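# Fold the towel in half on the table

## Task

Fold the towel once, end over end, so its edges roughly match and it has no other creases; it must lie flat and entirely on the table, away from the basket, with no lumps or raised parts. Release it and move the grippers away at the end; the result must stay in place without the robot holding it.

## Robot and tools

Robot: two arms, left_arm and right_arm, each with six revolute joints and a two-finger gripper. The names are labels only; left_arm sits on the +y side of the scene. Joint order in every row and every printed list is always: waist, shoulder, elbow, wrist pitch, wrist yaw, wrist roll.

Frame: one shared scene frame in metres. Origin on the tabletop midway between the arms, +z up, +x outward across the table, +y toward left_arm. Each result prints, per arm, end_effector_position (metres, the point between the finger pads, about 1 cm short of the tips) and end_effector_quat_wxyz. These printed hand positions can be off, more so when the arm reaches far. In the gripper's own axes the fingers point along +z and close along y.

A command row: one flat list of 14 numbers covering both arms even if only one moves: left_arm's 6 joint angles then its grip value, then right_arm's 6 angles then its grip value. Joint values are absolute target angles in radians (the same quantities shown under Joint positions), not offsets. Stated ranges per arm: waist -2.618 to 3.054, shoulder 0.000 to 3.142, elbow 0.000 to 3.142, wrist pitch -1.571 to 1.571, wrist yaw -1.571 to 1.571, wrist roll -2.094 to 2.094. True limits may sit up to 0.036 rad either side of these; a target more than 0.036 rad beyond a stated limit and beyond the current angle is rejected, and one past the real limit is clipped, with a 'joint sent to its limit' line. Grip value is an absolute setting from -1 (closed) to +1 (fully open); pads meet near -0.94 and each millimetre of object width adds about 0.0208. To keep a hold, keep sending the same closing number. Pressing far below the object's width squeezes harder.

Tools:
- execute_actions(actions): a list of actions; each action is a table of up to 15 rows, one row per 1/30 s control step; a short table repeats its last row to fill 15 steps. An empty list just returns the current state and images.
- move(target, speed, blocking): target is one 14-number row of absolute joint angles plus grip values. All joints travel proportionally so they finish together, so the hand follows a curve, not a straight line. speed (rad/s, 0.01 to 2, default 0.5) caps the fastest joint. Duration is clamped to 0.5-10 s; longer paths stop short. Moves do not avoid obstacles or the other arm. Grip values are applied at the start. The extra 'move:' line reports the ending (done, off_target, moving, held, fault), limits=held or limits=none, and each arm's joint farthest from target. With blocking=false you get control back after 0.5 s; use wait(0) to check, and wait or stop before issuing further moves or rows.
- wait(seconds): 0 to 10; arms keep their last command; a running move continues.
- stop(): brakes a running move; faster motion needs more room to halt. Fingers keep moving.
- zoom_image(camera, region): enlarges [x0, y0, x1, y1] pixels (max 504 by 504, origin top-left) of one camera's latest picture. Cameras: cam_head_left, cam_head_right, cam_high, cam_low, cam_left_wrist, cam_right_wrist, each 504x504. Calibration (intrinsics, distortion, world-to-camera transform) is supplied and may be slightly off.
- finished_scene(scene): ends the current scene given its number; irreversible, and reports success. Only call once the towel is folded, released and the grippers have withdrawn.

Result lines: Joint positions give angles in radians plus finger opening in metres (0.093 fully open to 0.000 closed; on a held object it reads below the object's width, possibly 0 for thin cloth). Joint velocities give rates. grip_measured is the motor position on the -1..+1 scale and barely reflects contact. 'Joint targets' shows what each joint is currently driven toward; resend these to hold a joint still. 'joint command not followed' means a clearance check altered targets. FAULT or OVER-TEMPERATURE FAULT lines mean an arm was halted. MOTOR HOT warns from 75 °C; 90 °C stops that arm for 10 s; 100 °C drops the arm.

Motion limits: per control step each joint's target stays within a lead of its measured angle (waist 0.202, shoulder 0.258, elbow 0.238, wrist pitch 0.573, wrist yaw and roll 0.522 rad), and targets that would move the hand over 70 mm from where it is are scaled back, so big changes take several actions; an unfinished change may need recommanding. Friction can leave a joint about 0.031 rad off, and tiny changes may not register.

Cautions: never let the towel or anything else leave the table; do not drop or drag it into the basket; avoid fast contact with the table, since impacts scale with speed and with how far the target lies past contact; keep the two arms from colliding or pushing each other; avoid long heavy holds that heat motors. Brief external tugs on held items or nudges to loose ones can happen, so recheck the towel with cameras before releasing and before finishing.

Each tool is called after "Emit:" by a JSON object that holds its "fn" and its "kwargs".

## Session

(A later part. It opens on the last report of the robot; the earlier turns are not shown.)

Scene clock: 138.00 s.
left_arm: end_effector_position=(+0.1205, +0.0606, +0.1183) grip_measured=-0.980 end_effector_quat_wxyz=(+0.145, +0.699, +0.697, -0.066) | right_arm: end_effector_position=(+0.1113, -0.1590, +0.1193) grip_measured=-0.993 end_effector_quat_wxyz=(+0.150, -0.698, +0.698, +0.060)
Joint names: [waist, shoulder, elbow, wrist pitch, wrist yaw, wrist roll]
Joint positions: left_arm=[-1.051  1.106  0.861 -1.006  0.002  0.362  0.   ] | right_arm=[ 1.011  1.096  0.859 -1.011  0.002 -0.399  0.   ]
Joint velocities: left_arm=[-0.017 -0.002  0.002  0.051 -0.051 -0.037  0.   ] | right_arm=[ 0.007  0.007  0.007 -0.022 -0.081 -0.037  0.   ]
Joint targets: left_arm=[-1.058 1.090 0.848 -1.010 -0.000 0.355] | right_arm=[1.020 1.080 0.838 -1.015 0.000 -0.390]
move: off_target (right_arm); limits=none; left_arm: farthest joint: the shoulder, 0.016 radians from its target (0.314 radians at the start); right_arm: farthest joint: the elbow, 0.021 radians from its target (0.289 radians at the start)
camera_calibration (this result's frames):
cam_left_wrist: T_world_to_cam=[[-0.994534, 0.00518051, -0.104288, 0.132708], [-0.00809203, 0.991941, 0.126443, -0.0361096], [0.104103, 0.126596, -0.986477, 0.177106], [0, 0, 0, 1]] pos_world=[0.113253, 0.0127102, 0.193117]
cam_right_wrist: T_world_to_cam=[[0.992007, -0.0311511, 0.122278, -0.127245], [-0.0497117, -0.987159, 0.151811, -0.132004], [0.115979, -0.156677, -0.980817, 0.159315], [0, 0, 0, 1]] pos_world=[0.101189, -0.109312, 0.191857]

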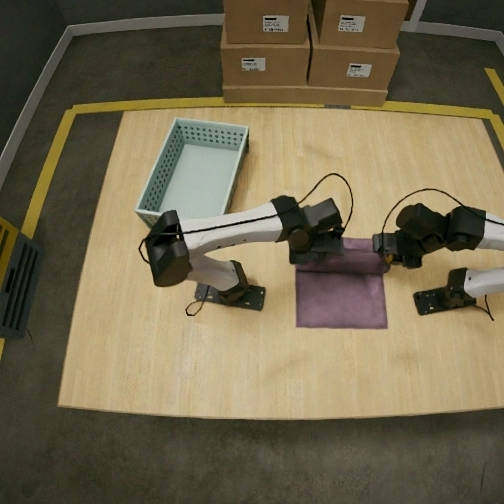

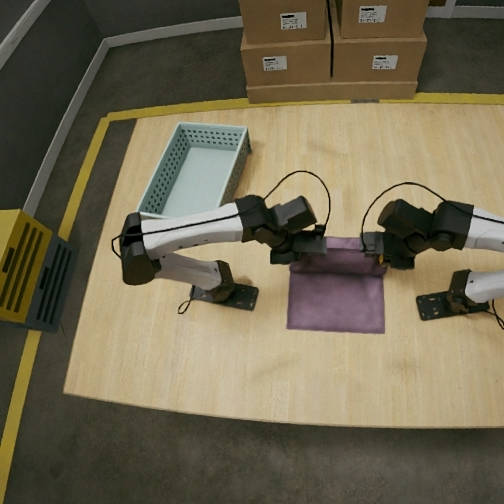

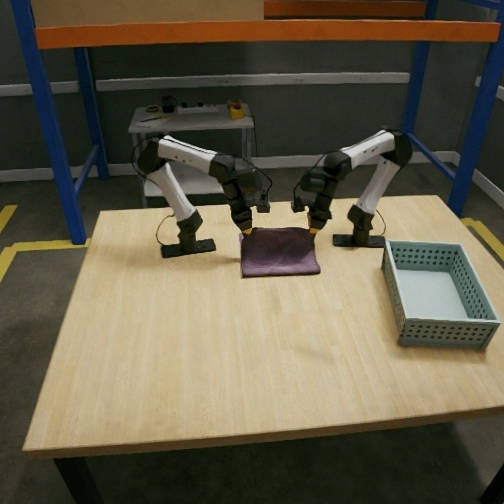

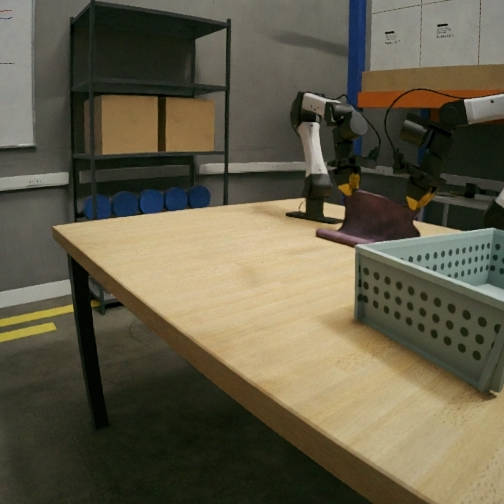

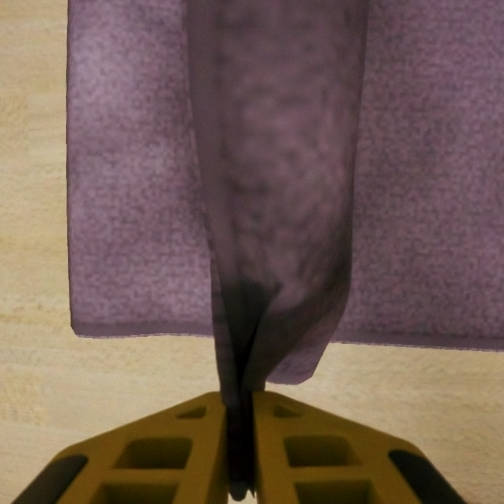

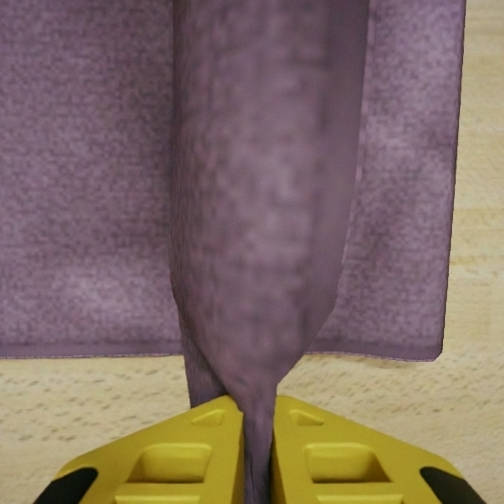

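Emit:
{"fn": "move", "kwargs": {"target": [-1.493,1.032,0.62,-0.83,0,-0.08,-1,1.432,1.034,0.616,-0.83,0,0.022,-1], "speed": 0.4}}

Emit:
{"fn": "move", "kwargs": {"target": [-1.737,1.175,0.503,-0.60,0,-0.323,-1,1.667,1.16,0.49,-0.607,0,0.256,-1], "speed": 0.3}}

Scene clock: 145.67 s.
left_arm: end_effector_position=(+0.0239, +0.0642, +0.0684) grip_measured=-0.980 end_effector_quat_wxyz=(+0.103, +0.698, +0.698, -0.120) | right_arm: end_effector_position=(+0.0199, -0.1563, +0.0685) grip_measured=-0.994 end_effector_quat_wxyz=(+0.111, -0.698, +0.699, +0.112)
Joint names: [waist, shoulder, elbow, wrist pitch, wrist yaw, wrist roll]
Joint positions: left_arm=[-1.485  1.049  0.635 -0.84   0.    -0.073  0.   ] | right_arm=[ 1.423  1.053  0.637 -0.838  0.002  0.014  0.   ]
Joint velocities: left_arm=[-0.007 -0.017 -0.007 -0.11  -0.037 -0.037  0.   ] | right_arm=[-0.017  0.017 -0.012 -0.007 -0.007  0.022  0.   ]
Joint targets: left_arm=[-1.493 1.032 0.620 -0.830 0.000 -0.080] | right_arm=[1.432 1.034 0.616 -0.830 0.000 0.022]
move: off_target (right_arm); limits=none; left_arm: farthest joint: the shoulder, 0.017 radians from its target (0.074 radians at the start); right_arm: farthest joint: the elbow, 0.021 radians from its target (0.243 radians at the start)
camera_calibration (this result's frames):
cam_left_wrist: T_world_to_cam=[[-0.999303, 0.0242074, 0.0284012, 0.0212411], [0.0271797, 0.993624, 0.109423, -0.034009], [-0.0255713, 0.110119, -0.993589, 0.14213], [0, 0, 0, 1]] pos_world=[0.0257851, 0.0176267, 0.144337]
cam_right_wrist: T_world_to_cam=[[0.999905, -0.0128326, -0.00507631, -0.0188467], [-0.0120196, -0.990563, 0.136529, -0.126365], [-0.00678042, -0.136455, -0.990623, 0.126776], [0, 0, 0, 1]] pos_world=[0.0181856, -0.108115, 0.142744]

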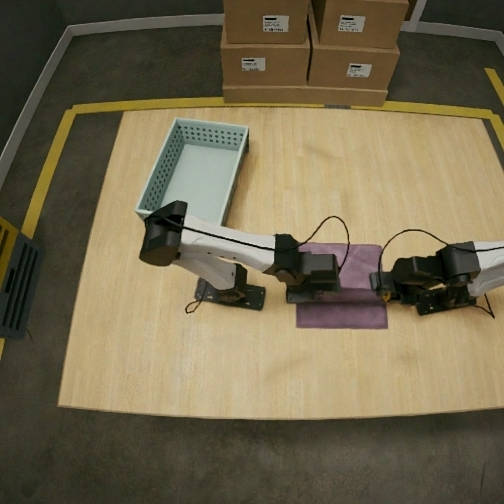

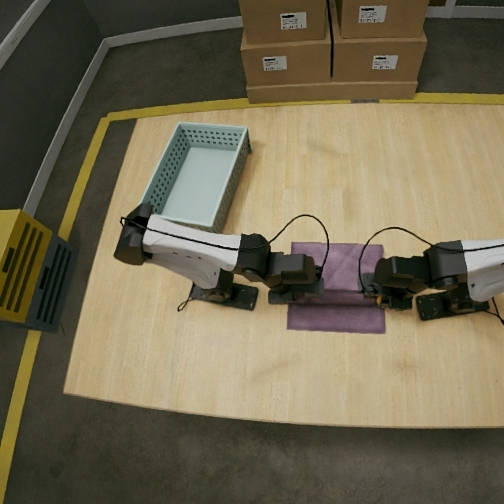

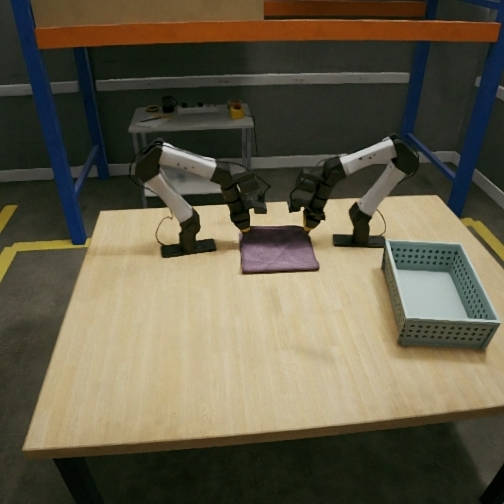

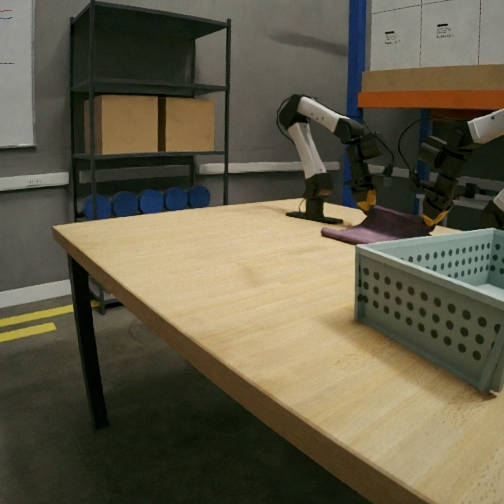

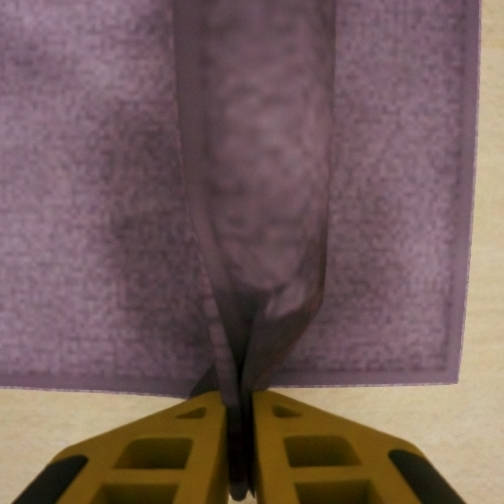

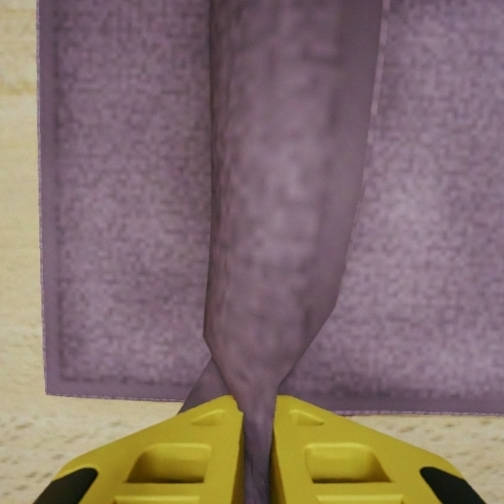

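Scene clock: 147.20 s.
left_arm: end_effector_position=(-0.0309, +0.0610, +0.0296) grip_measured=-0.980 end_effector_quat_wxyz=(+0.076, +0.698, +0.697, -0.148) | right_arm: end_effector_position=(-0.0315, -0.1558, +0.0272) grip_measured=-0.994 end_effector_quat_wxyz=(+0.082, -0.698, +0.698, +0.137)
Joint names: [waist, shoulder, elbow, wrist pitch, wrist yaw, wrist roll]
Joint positions: left_arm=[-1.729  1.157  0.524 -0.604 -0.001 -0.315  0.   ] | right_arm=[ 1.657  1.144  0.511 -0.616  0.001  0.248  0.   ]
Joint velocities: left_arm=[-0.012  0.007  0.012  0.022  0.081  0.022  0.   ] | right_arm=[-0.017 -0.022 -0.012  0.066  0.022 -0.051  0.   ]
Joint targets: left_arm=[-1.737 1.175 0.503 -0.600 0.000 -0.323] | right_arm=[1.667 1.160 0.490 -0.607 -0.000 0.256]
move: off_target (left_arm, right_arm); limits=none; left_arm: farthest joint: the elbow, 0.021 radians from its target (0.132 radians at the start); right_arm: farthest joint: the elbow, 0.021 radians from its target (0.147 radians at the start)
camera_calibration (this result's frames):
cam_left_wrist: T_world_to_cam=[[-0.993647, 0.0383089, 0.105825, -0.0353543], [0.0494459, 0.993273, 0.104706, -0.0242461], [-0.101102, 0.109273, -0.988857, 0.100137], [0, 0, 0, 1]] pos_world=[-0.0238068, 0.0144952, 0.105301]
cam_right_wrist: T_world_to_cam=[[0.996848, -0.000608433, -0.0793283, 0.0361926], [0.0106627, -0.989869, 0.141581, -0.120176], [-0.0786108, -0.14198, -0.986743, 0.0823255], [0, 0, 0, 1]] pos_world=[-0.0283254, -0.107248, 0.10112]

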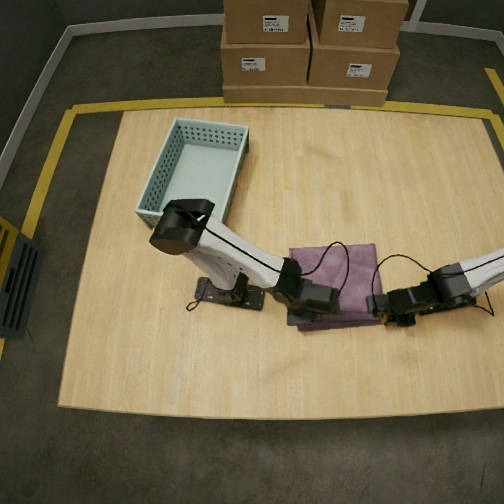

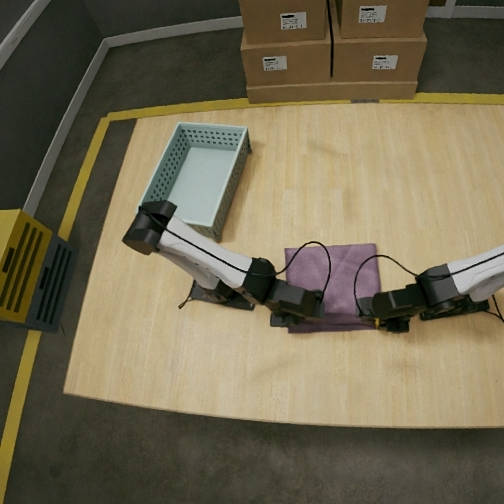

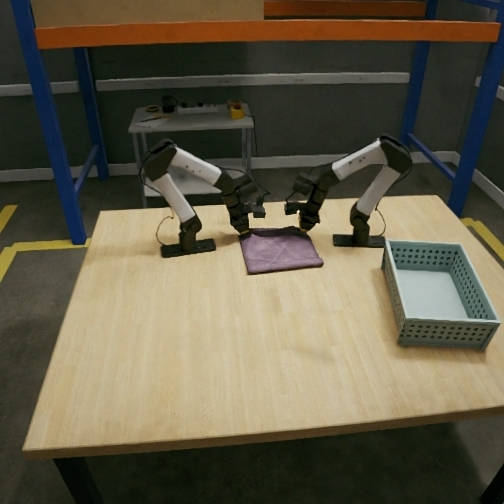

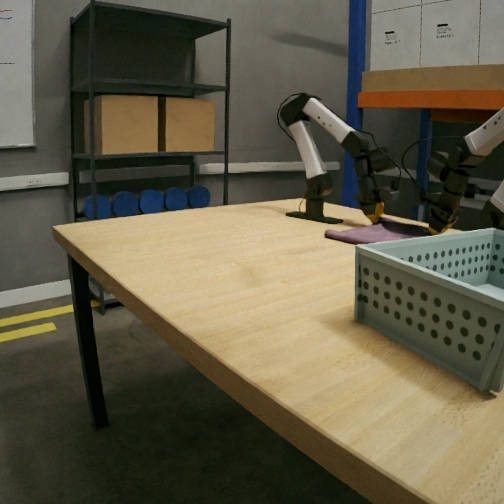

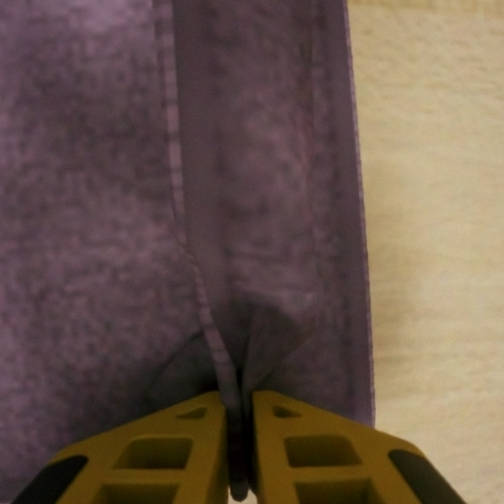

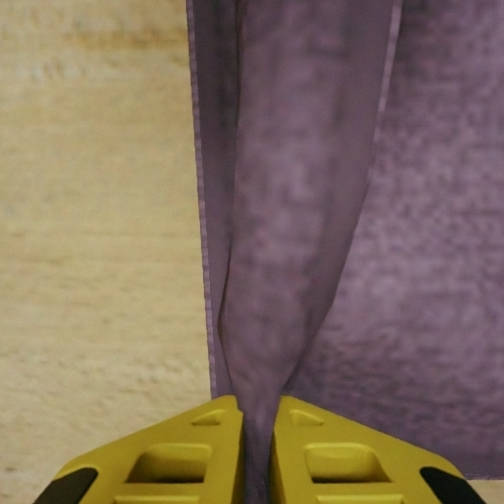

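Emit:
{"fn": "move", "kwargs": {"target": [-1.737,1.175,0.503,-0.60,0,-0.41,-1,1.572,1.16,0.49,-0.607,0,0.075,-1], "speed": 0.2}}

Emit:
{"fn": "execute_actions", "kwargs": {"actions": [[[-1.737,1.175,0.503,-0.60,0,-0.41,-0.6,1.572,1.16,0.49,-0.607,0,0.075,-0.6]],[[-1.737,1.175,0.503,-0.60,0,-0.41,0.2,1.572,1.16,0.49,-0.607,0,0.075,0.2]],[[-1.737,1.175,0.503,-0.60,0,-0.41,0.2,1.572,1.16,0.49,-0.607,0,0.075,0.2]]]}}

Scene clock: 151.37 s.
left_arm: end_effector_position=(-0.0309, +0.0609, +0.0297) grip_measured=-0.980 end_effector_quat_wxyz=(+0.069, +0.667, +0.726, -0.151) | right_arm: end_effector_position=(-0.0154, -0.1524, +0.0272) grip_measured=-0.994 end_effector_quat_wxyz=(-0.098, +0.728, -0.666, -0.126)
Joint names: [waist, shoulder, elbow, wrist pitch, wrist yaw, wrist roll]
Joint positions: left_arm=[-1.729  1.157  0.524 -0.603 -0.001 -0.403  0.   ] | right_arm=[ 1.582  1.144  0.511 -0.616  0.001  0.083  0.   ]
Joint velocities: left_arm=[ 0.002  0.007 -0.017 -0.022 -0.037 -0.022  0.   ] | right_arm=[-0.007 -0.002 -0.007 -0.037  0.007  0.051  0.   ]
Joint targets: left_arm=[-1.737 1.175 0.503 -0.600 -0.000 -0.410] | right_arm=[1.572 1.160 0.490 -0.607 -0.000 0.075]
move: off_target (left_arm, right_arm); limits=none; left_arm: farthest joint: the elbow, 0.021 radians from its target (0.021 radians at the start); right_arm: farthest joint: the elbow, 0.021 radians from its target (0.021 radians at the start)
camera_calibration (this result's frames):
cam_left_wrist: T_world_to_cam=[[-0.990099, -0.0445612, 0.133108, -0.0310641], [-0.0295771, 0.993212, 0.112498, -0.0267584], [-0.137217, 0.107448, -0.984696, 0.0990791], [0, 0, 0, 1]] pos_world=[-0.0179526, 0.0145467, 0.104708]
cam_right_wrist: T_world_to_cam=[[0.996283, 0.0812015, -0.0287453, 0.031178], [0.0843348, -0.987445, 0.133563, -0.115247], [-0.0175389, -0.135491, -0.990623, 0.086114], [0, 0, 0, 1]] pos_world=[-0.0198325, -0.104664, 0.101596]

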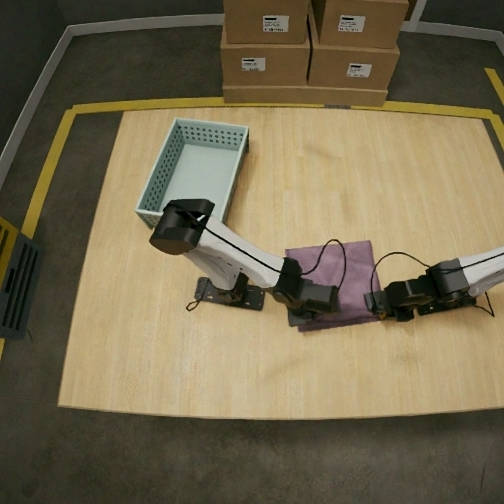

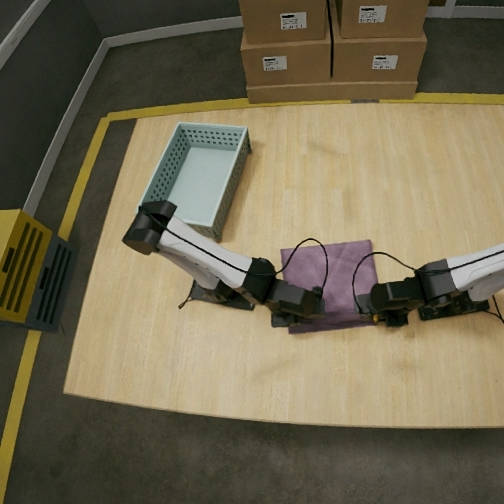

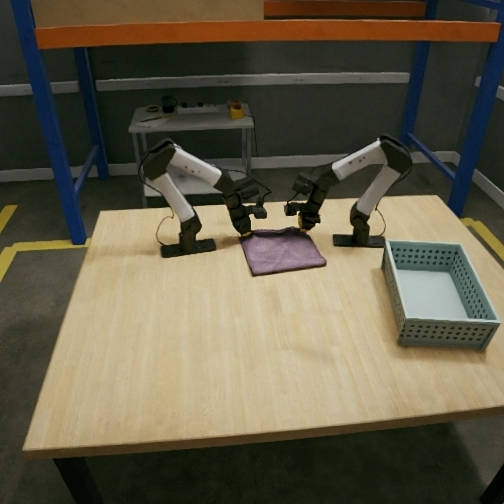

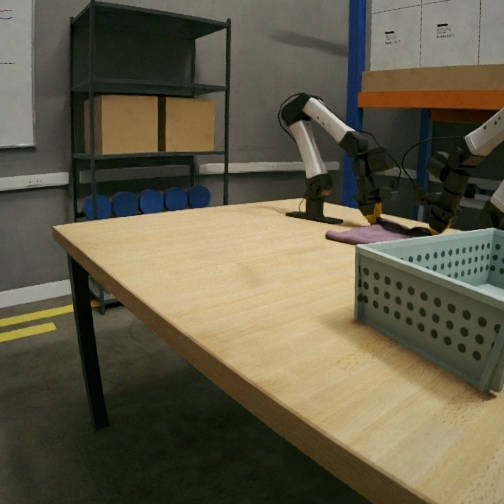

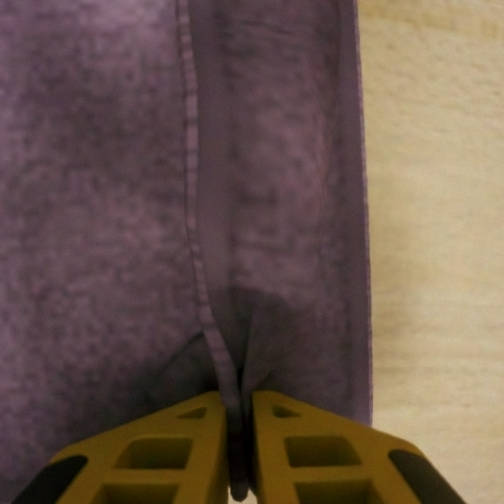

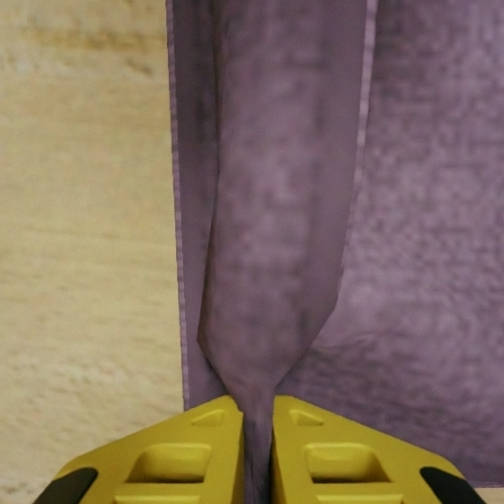

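Scene clock: 152.87 s.
left_arm: end_effector_position=(-0.0304, +0.0628, +0.0278) grip_measured=+0.198 end_effector_quat_wxyz=(+0.068, +0.667, +0.727, -0.149) | right_arm: end_effector_position=(-0.0154, -0.1523, +0.0272) grip_measured=+0.198 end_effector_quat_wxyz=(-0.098, +0.728, -0.666, -0.126)
Joint names: [waist, shoulder, elbow, wrist pitch, wrist yaw, wrist roll]
Joint positions: left_arm=[-1.729  1.157  0.518 -0.603 -0.001 -0.403  0.055] | right_arm=[ 1.582  1.144  0.511 -0.616  0.001  0.082  0.055]
Joint velocities: left_arm=[ 0.012  0.007  0.012 -0.007 -0.007  0.022 -0.   ] | right_arm=[-0.007 -0.002 -0.017 -0.037 -0.022 -0.022  0.001]
Joint targets: left_arm=[-1.737 1.175 0.503 -0.600 0.000 -0.410] | right_arm=[1.572 1.160 0.490 -0.607 -0.000 0.075]
camera_calibration (this result's frames):
cam_left_wrist: T_world_to_cam=[[-0.990208, -0.0458376, 0.131857, -0.0301178], [-0.0301604, 0.992493, 0.118526, -0.0285894], [-0.1363, 0.113388, -0.984157, 0.0967064], [0, 0, 0, 1]] pos_world=[-0.0175041, 0.0160289, 0.102534]
cam_right_wrist: T_world_to_cam=[[0.996255, 0.0815734, -0.0286596, 0.0312406], [0.084685, -0.987468, 0.133176, -0.115152], [-0.0174368, -0.135104, -0.990678, 0.0862163], [0, 0, 0, 1]] pos_world=[-0.0198687, -0.104609, 0.101643]

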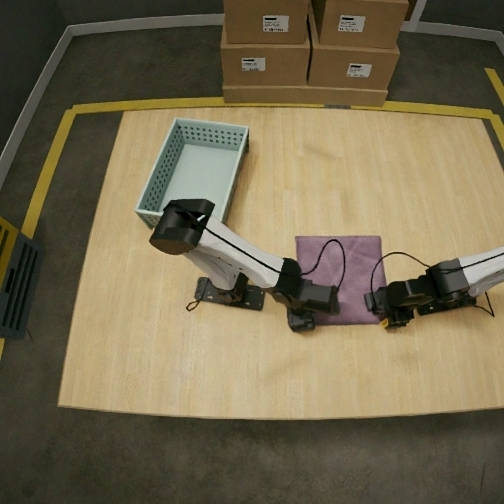

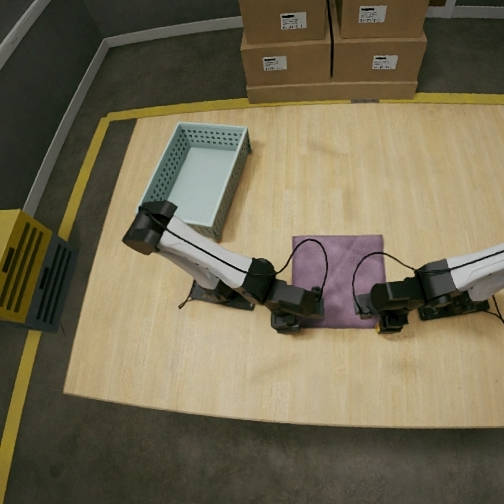

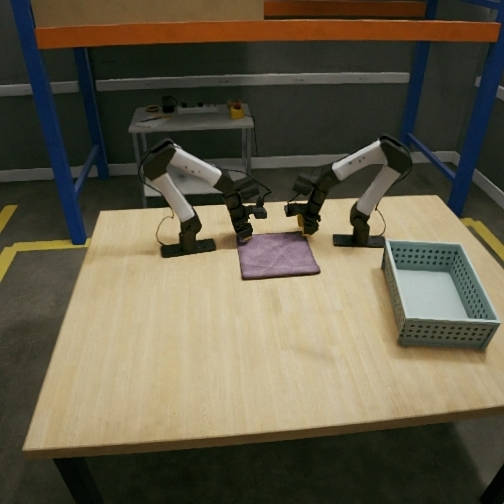

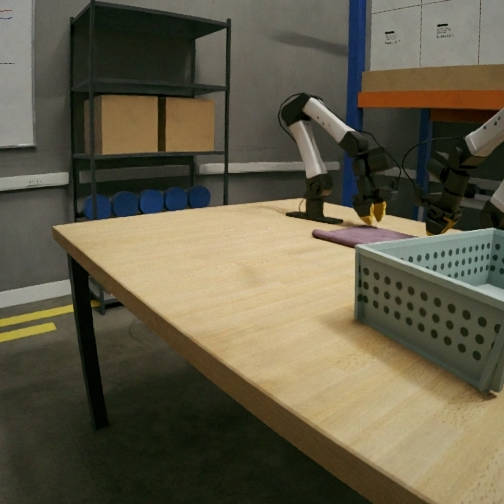

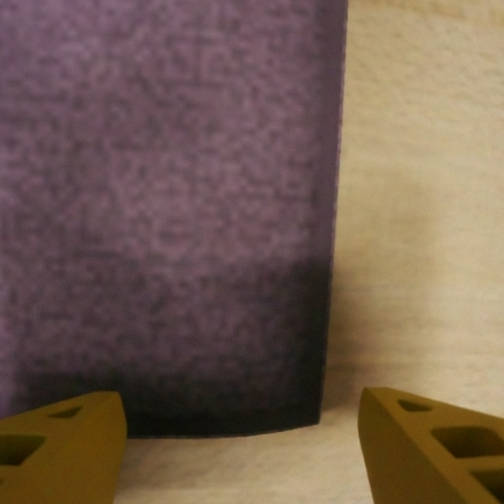

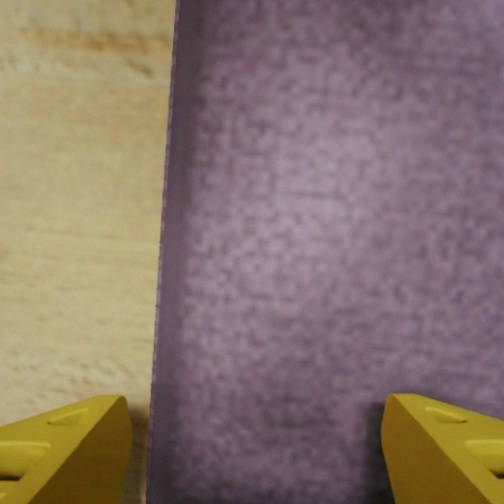

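It sprang flat. Retreat.

Emit:
{"fn": "move", "kwargs": {"target": [-1.737,0.7,0.45,-0.9,0,-0.41,0.2,1.572,0.7,0.45,-0.9,0,0.075,0.2], "speed": 0.6}}

Emit:
{"fn": "move", "kwargs": {"target": [-0.3,0.4,0.4,-0.9,0,0,0.2,-0.2,0.4,0.4,-0.9,0,0,0.2], "speed": 1.2}}

Emit:
{"fn": "zoom_image", "kwargs": {"camera": "cam_head_right", "region": [260,210,420,350]}}

Emit:
{"fn": "zoom_image", "kwargs": {"camera": "cam_high", "region": [210,210,350,300]}}

Scene clock: 156.50 s.
left_arm: end_effector_position=(-0.0146, +0.1109, +0.0638) grip_measured=+0.198 end_effector_quat_wxyz=(+0.088, +0.660, +0.720, -0.195) | right_arm: end_effector_position=(-0.0078, -0.1963, +0.0662) grip_measured=+0.198 end_effector_quat_wxyz=(-0.133, +0.720, -0.659, -0.172)
Joint names: [waist, shoulder, elbow, wrist pitch, wrist yaw, wrist roll]
Joint positions: left_arm=[-1.729  0.713  0.464 -0.891 -0.001 -0.403  0.055] | right_arm=[ 1.582  0.716  0.472 -0.889  0.001  0.082  0.055]
Joint velocities: left_arm=[-0.017 -0.007  0.002 -0.051 -0.037 -0.022  0.   ] | right_arm=[-0.017  0.002 -0.022 -0.007  0.022 -0.095  0.001]
Joint targets: left_arm=[-1.737 0.700 0.450 -0.900 -0.000 -0.410] | right_arm=[1.572 0.700 0.450 -0.900 -0.000 0.075]
move: off_target (right_arm); limits=none; left_arm: farthest joint: the elbow, 0.014 radians from its target (0.068 radians at the start); right_arm: farthest joint: the elbow, 0.022 radians from its target (0.061 radians at the start)
camera_calibration (this result's frames):
cam_left_wrist: T_world_to_cam=[[-0.98543, -0.0313038, 0.167178, -0.0207988], [-0.0279044, 0.999354, 0.0226452, -0.0746962], [-0.167779, 0.0176503, -0.985667, 0.139048], [0, 0, 0, 1]] pos_world=[0.000749173, 0.0715427, 0.142223]
cam_right_wrist: T_world_to_cam=[[0.995585, 0.0854478, -0.0388525, 0.029797], [0.0861826, -0.996123, 0.0176451, -0.158433], [-0.0371942, -0.0209156, -0.999089, 0.141858], [0, 0, 0, 1]] pos_world=[-0.010735, -0.157398, 0.145682]

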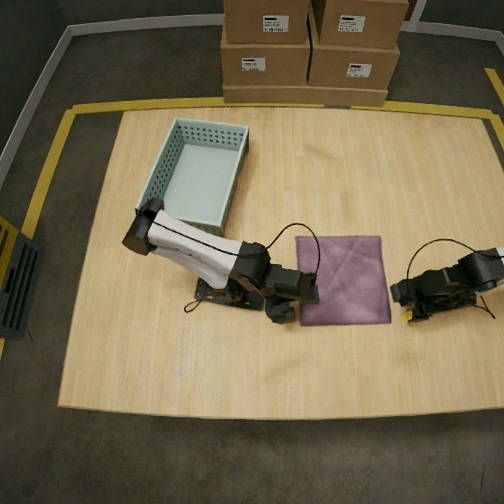

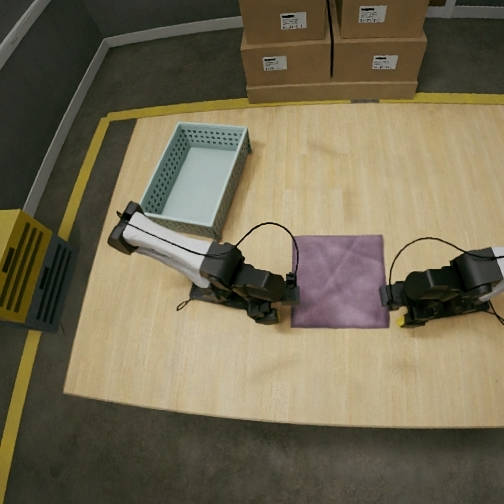

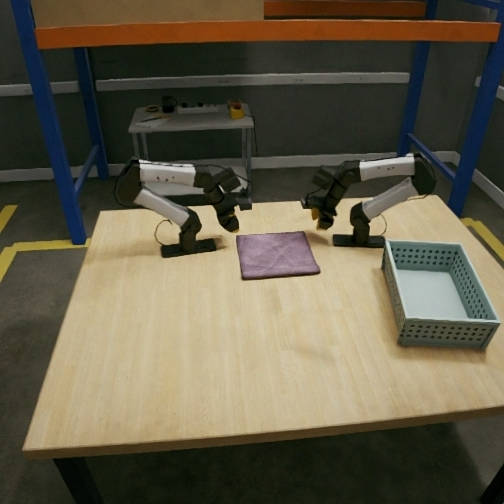

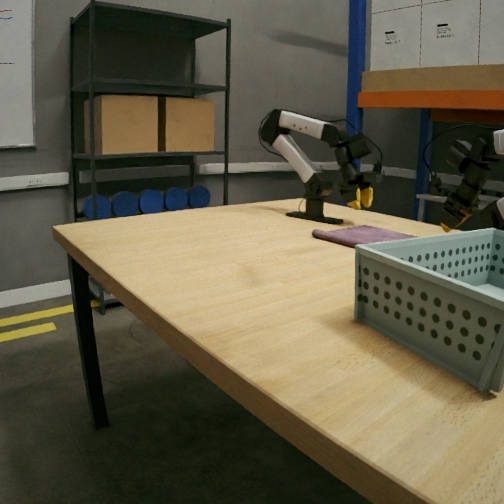

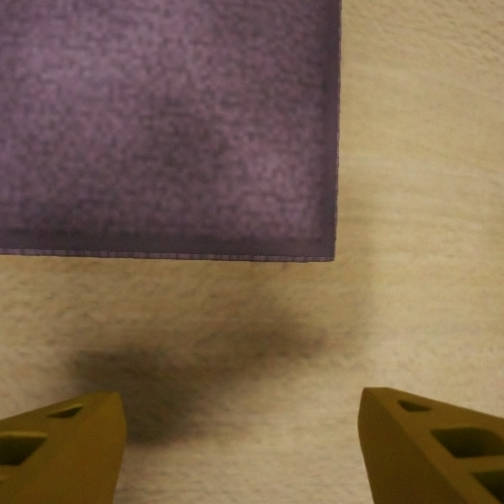

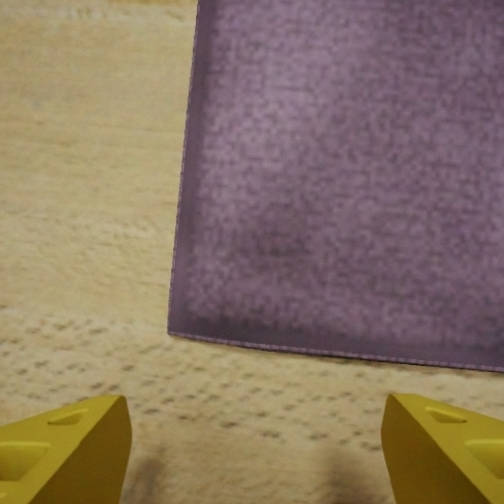

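Scene clock: 158.77 s.
left_arm: end_effector_position=(+0.1964, +0.1970, +0.0912) grip_measured=+0.198 end_effector_quat_wxyz=(+0.324, +0.215, +0.918, -0.078) | right_arm: end_effector_position=(+0.1991, -0.3752, +0.0941) grip_measured=+0.198 end_effector_quat_wxyz=(+0.336, +0.018, +0.942, -0.005)
Joint names: [waist, shoulder, elbow, wrist pitch, wrist yaw, wrist roll]
Joint positions: left_arm=[-0.308  0.415  0.415 -0.892 -0.001 -0.007  0.055] | right_arm=[-0.191  0.418  0.422 -0.889  0.002  0.008  0.055]
Joint velocities: left_arm=[ 0.022 -0.002  0.002 -0.081 -0.037 -0.022  0.001] | right_arm=[ 0.002  0.002  0.012  0.022  0.022 -0.051  0.   ]
Joint targets: left_arm=[-0.300 0.400 0.400 -0.900 -0.000 -0.000] | right_arm=[-0.200 0.400 0.400 -0.900 0.000 -0.000]
move: off_target (right_arm); limits=none; left_arm: farthest joint: the shoulder, 0.015 radians from its target (0.313 radians at the start); right_arm: farthest joint: the elbow, 0.022 radians from its target (0.072 radians at the start)
camera_calibration (this result's frames):
cam_left_wrist: T_world_to_cam=[[-0.463551, -0.886067, 0.00222194, 0.266237], [-0.858276, 0.448386, -0.249623, 0.140911], [0.220187, -0.11762, -0.96834, 0.148875], [0, 0, 0, 1]] pos_world=[0.211575, 0.190232, 0.178745]
cam_right_wrist: T_world_to_cam=[[-0.0471718, -0.998835, -0.0102157, -0.361761], [-0.97195, 0.0482563, -0.230185, 0.270833], [0.230409, -0.000929103, -0.973093, 0.125472], [0, 0, 0, 1]] pos_world=[0.217262, -0.374293, 0.180742]

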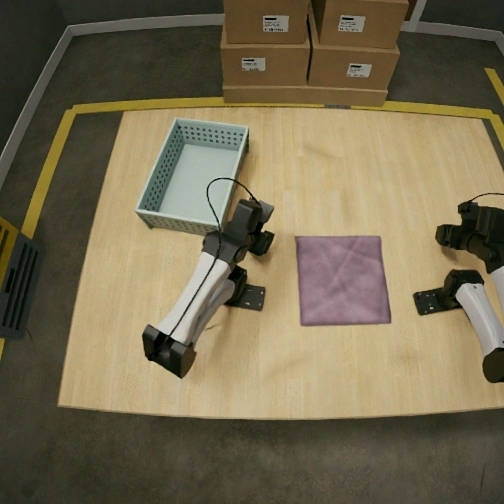

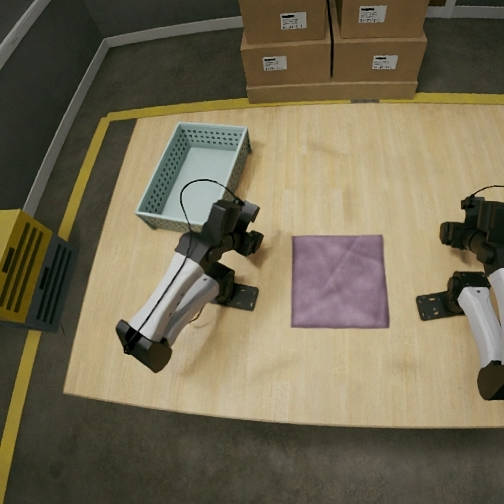

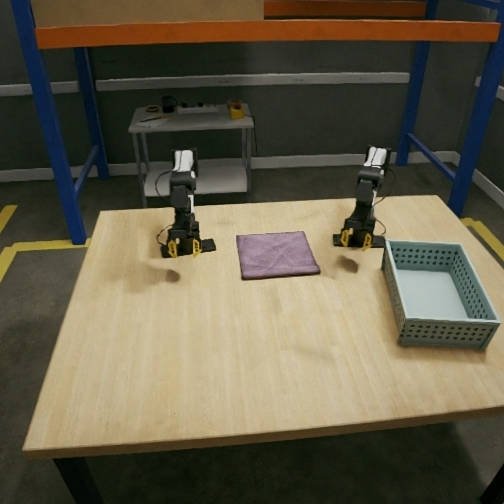

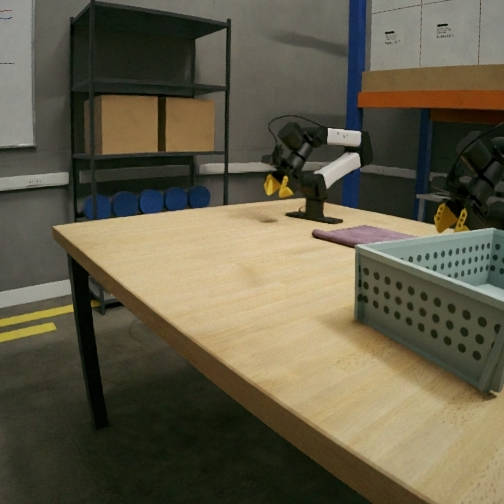

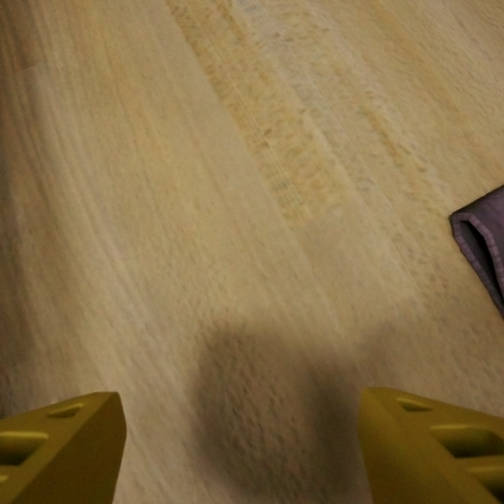

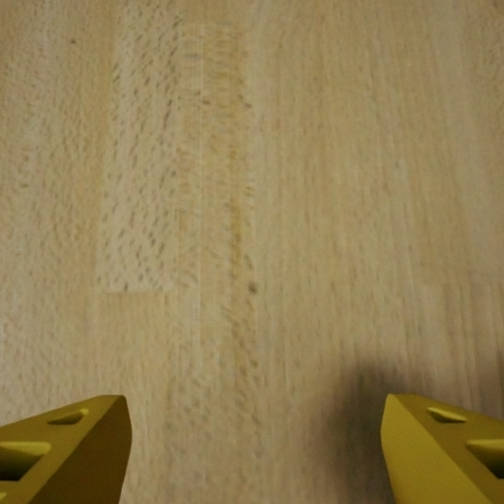

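Region (260, 210, 420, 350) of cam_head_right's 504x504 image, scaled by 3.150, with more detail than that image has; it fills the top 441 rows of this view, and the rest is white.

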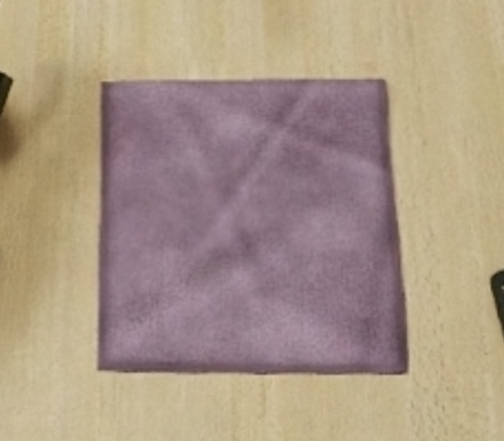

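Region (210, 210, 350, 300) of cam_high's 504x504 image, scaled by 3.600, with more detail than that image has; it fills the top 324 rows of this view, and the rest is white.

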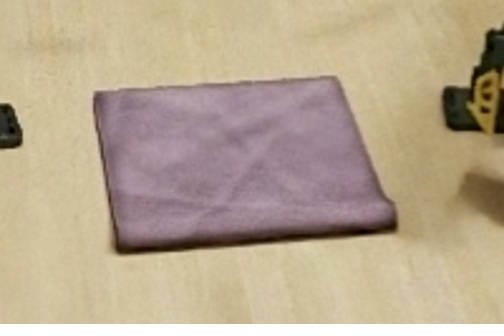

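Emit:
{"fn": "finished_scene", "kwargs": {"scene": 1}}

The scene is finished: the task was done.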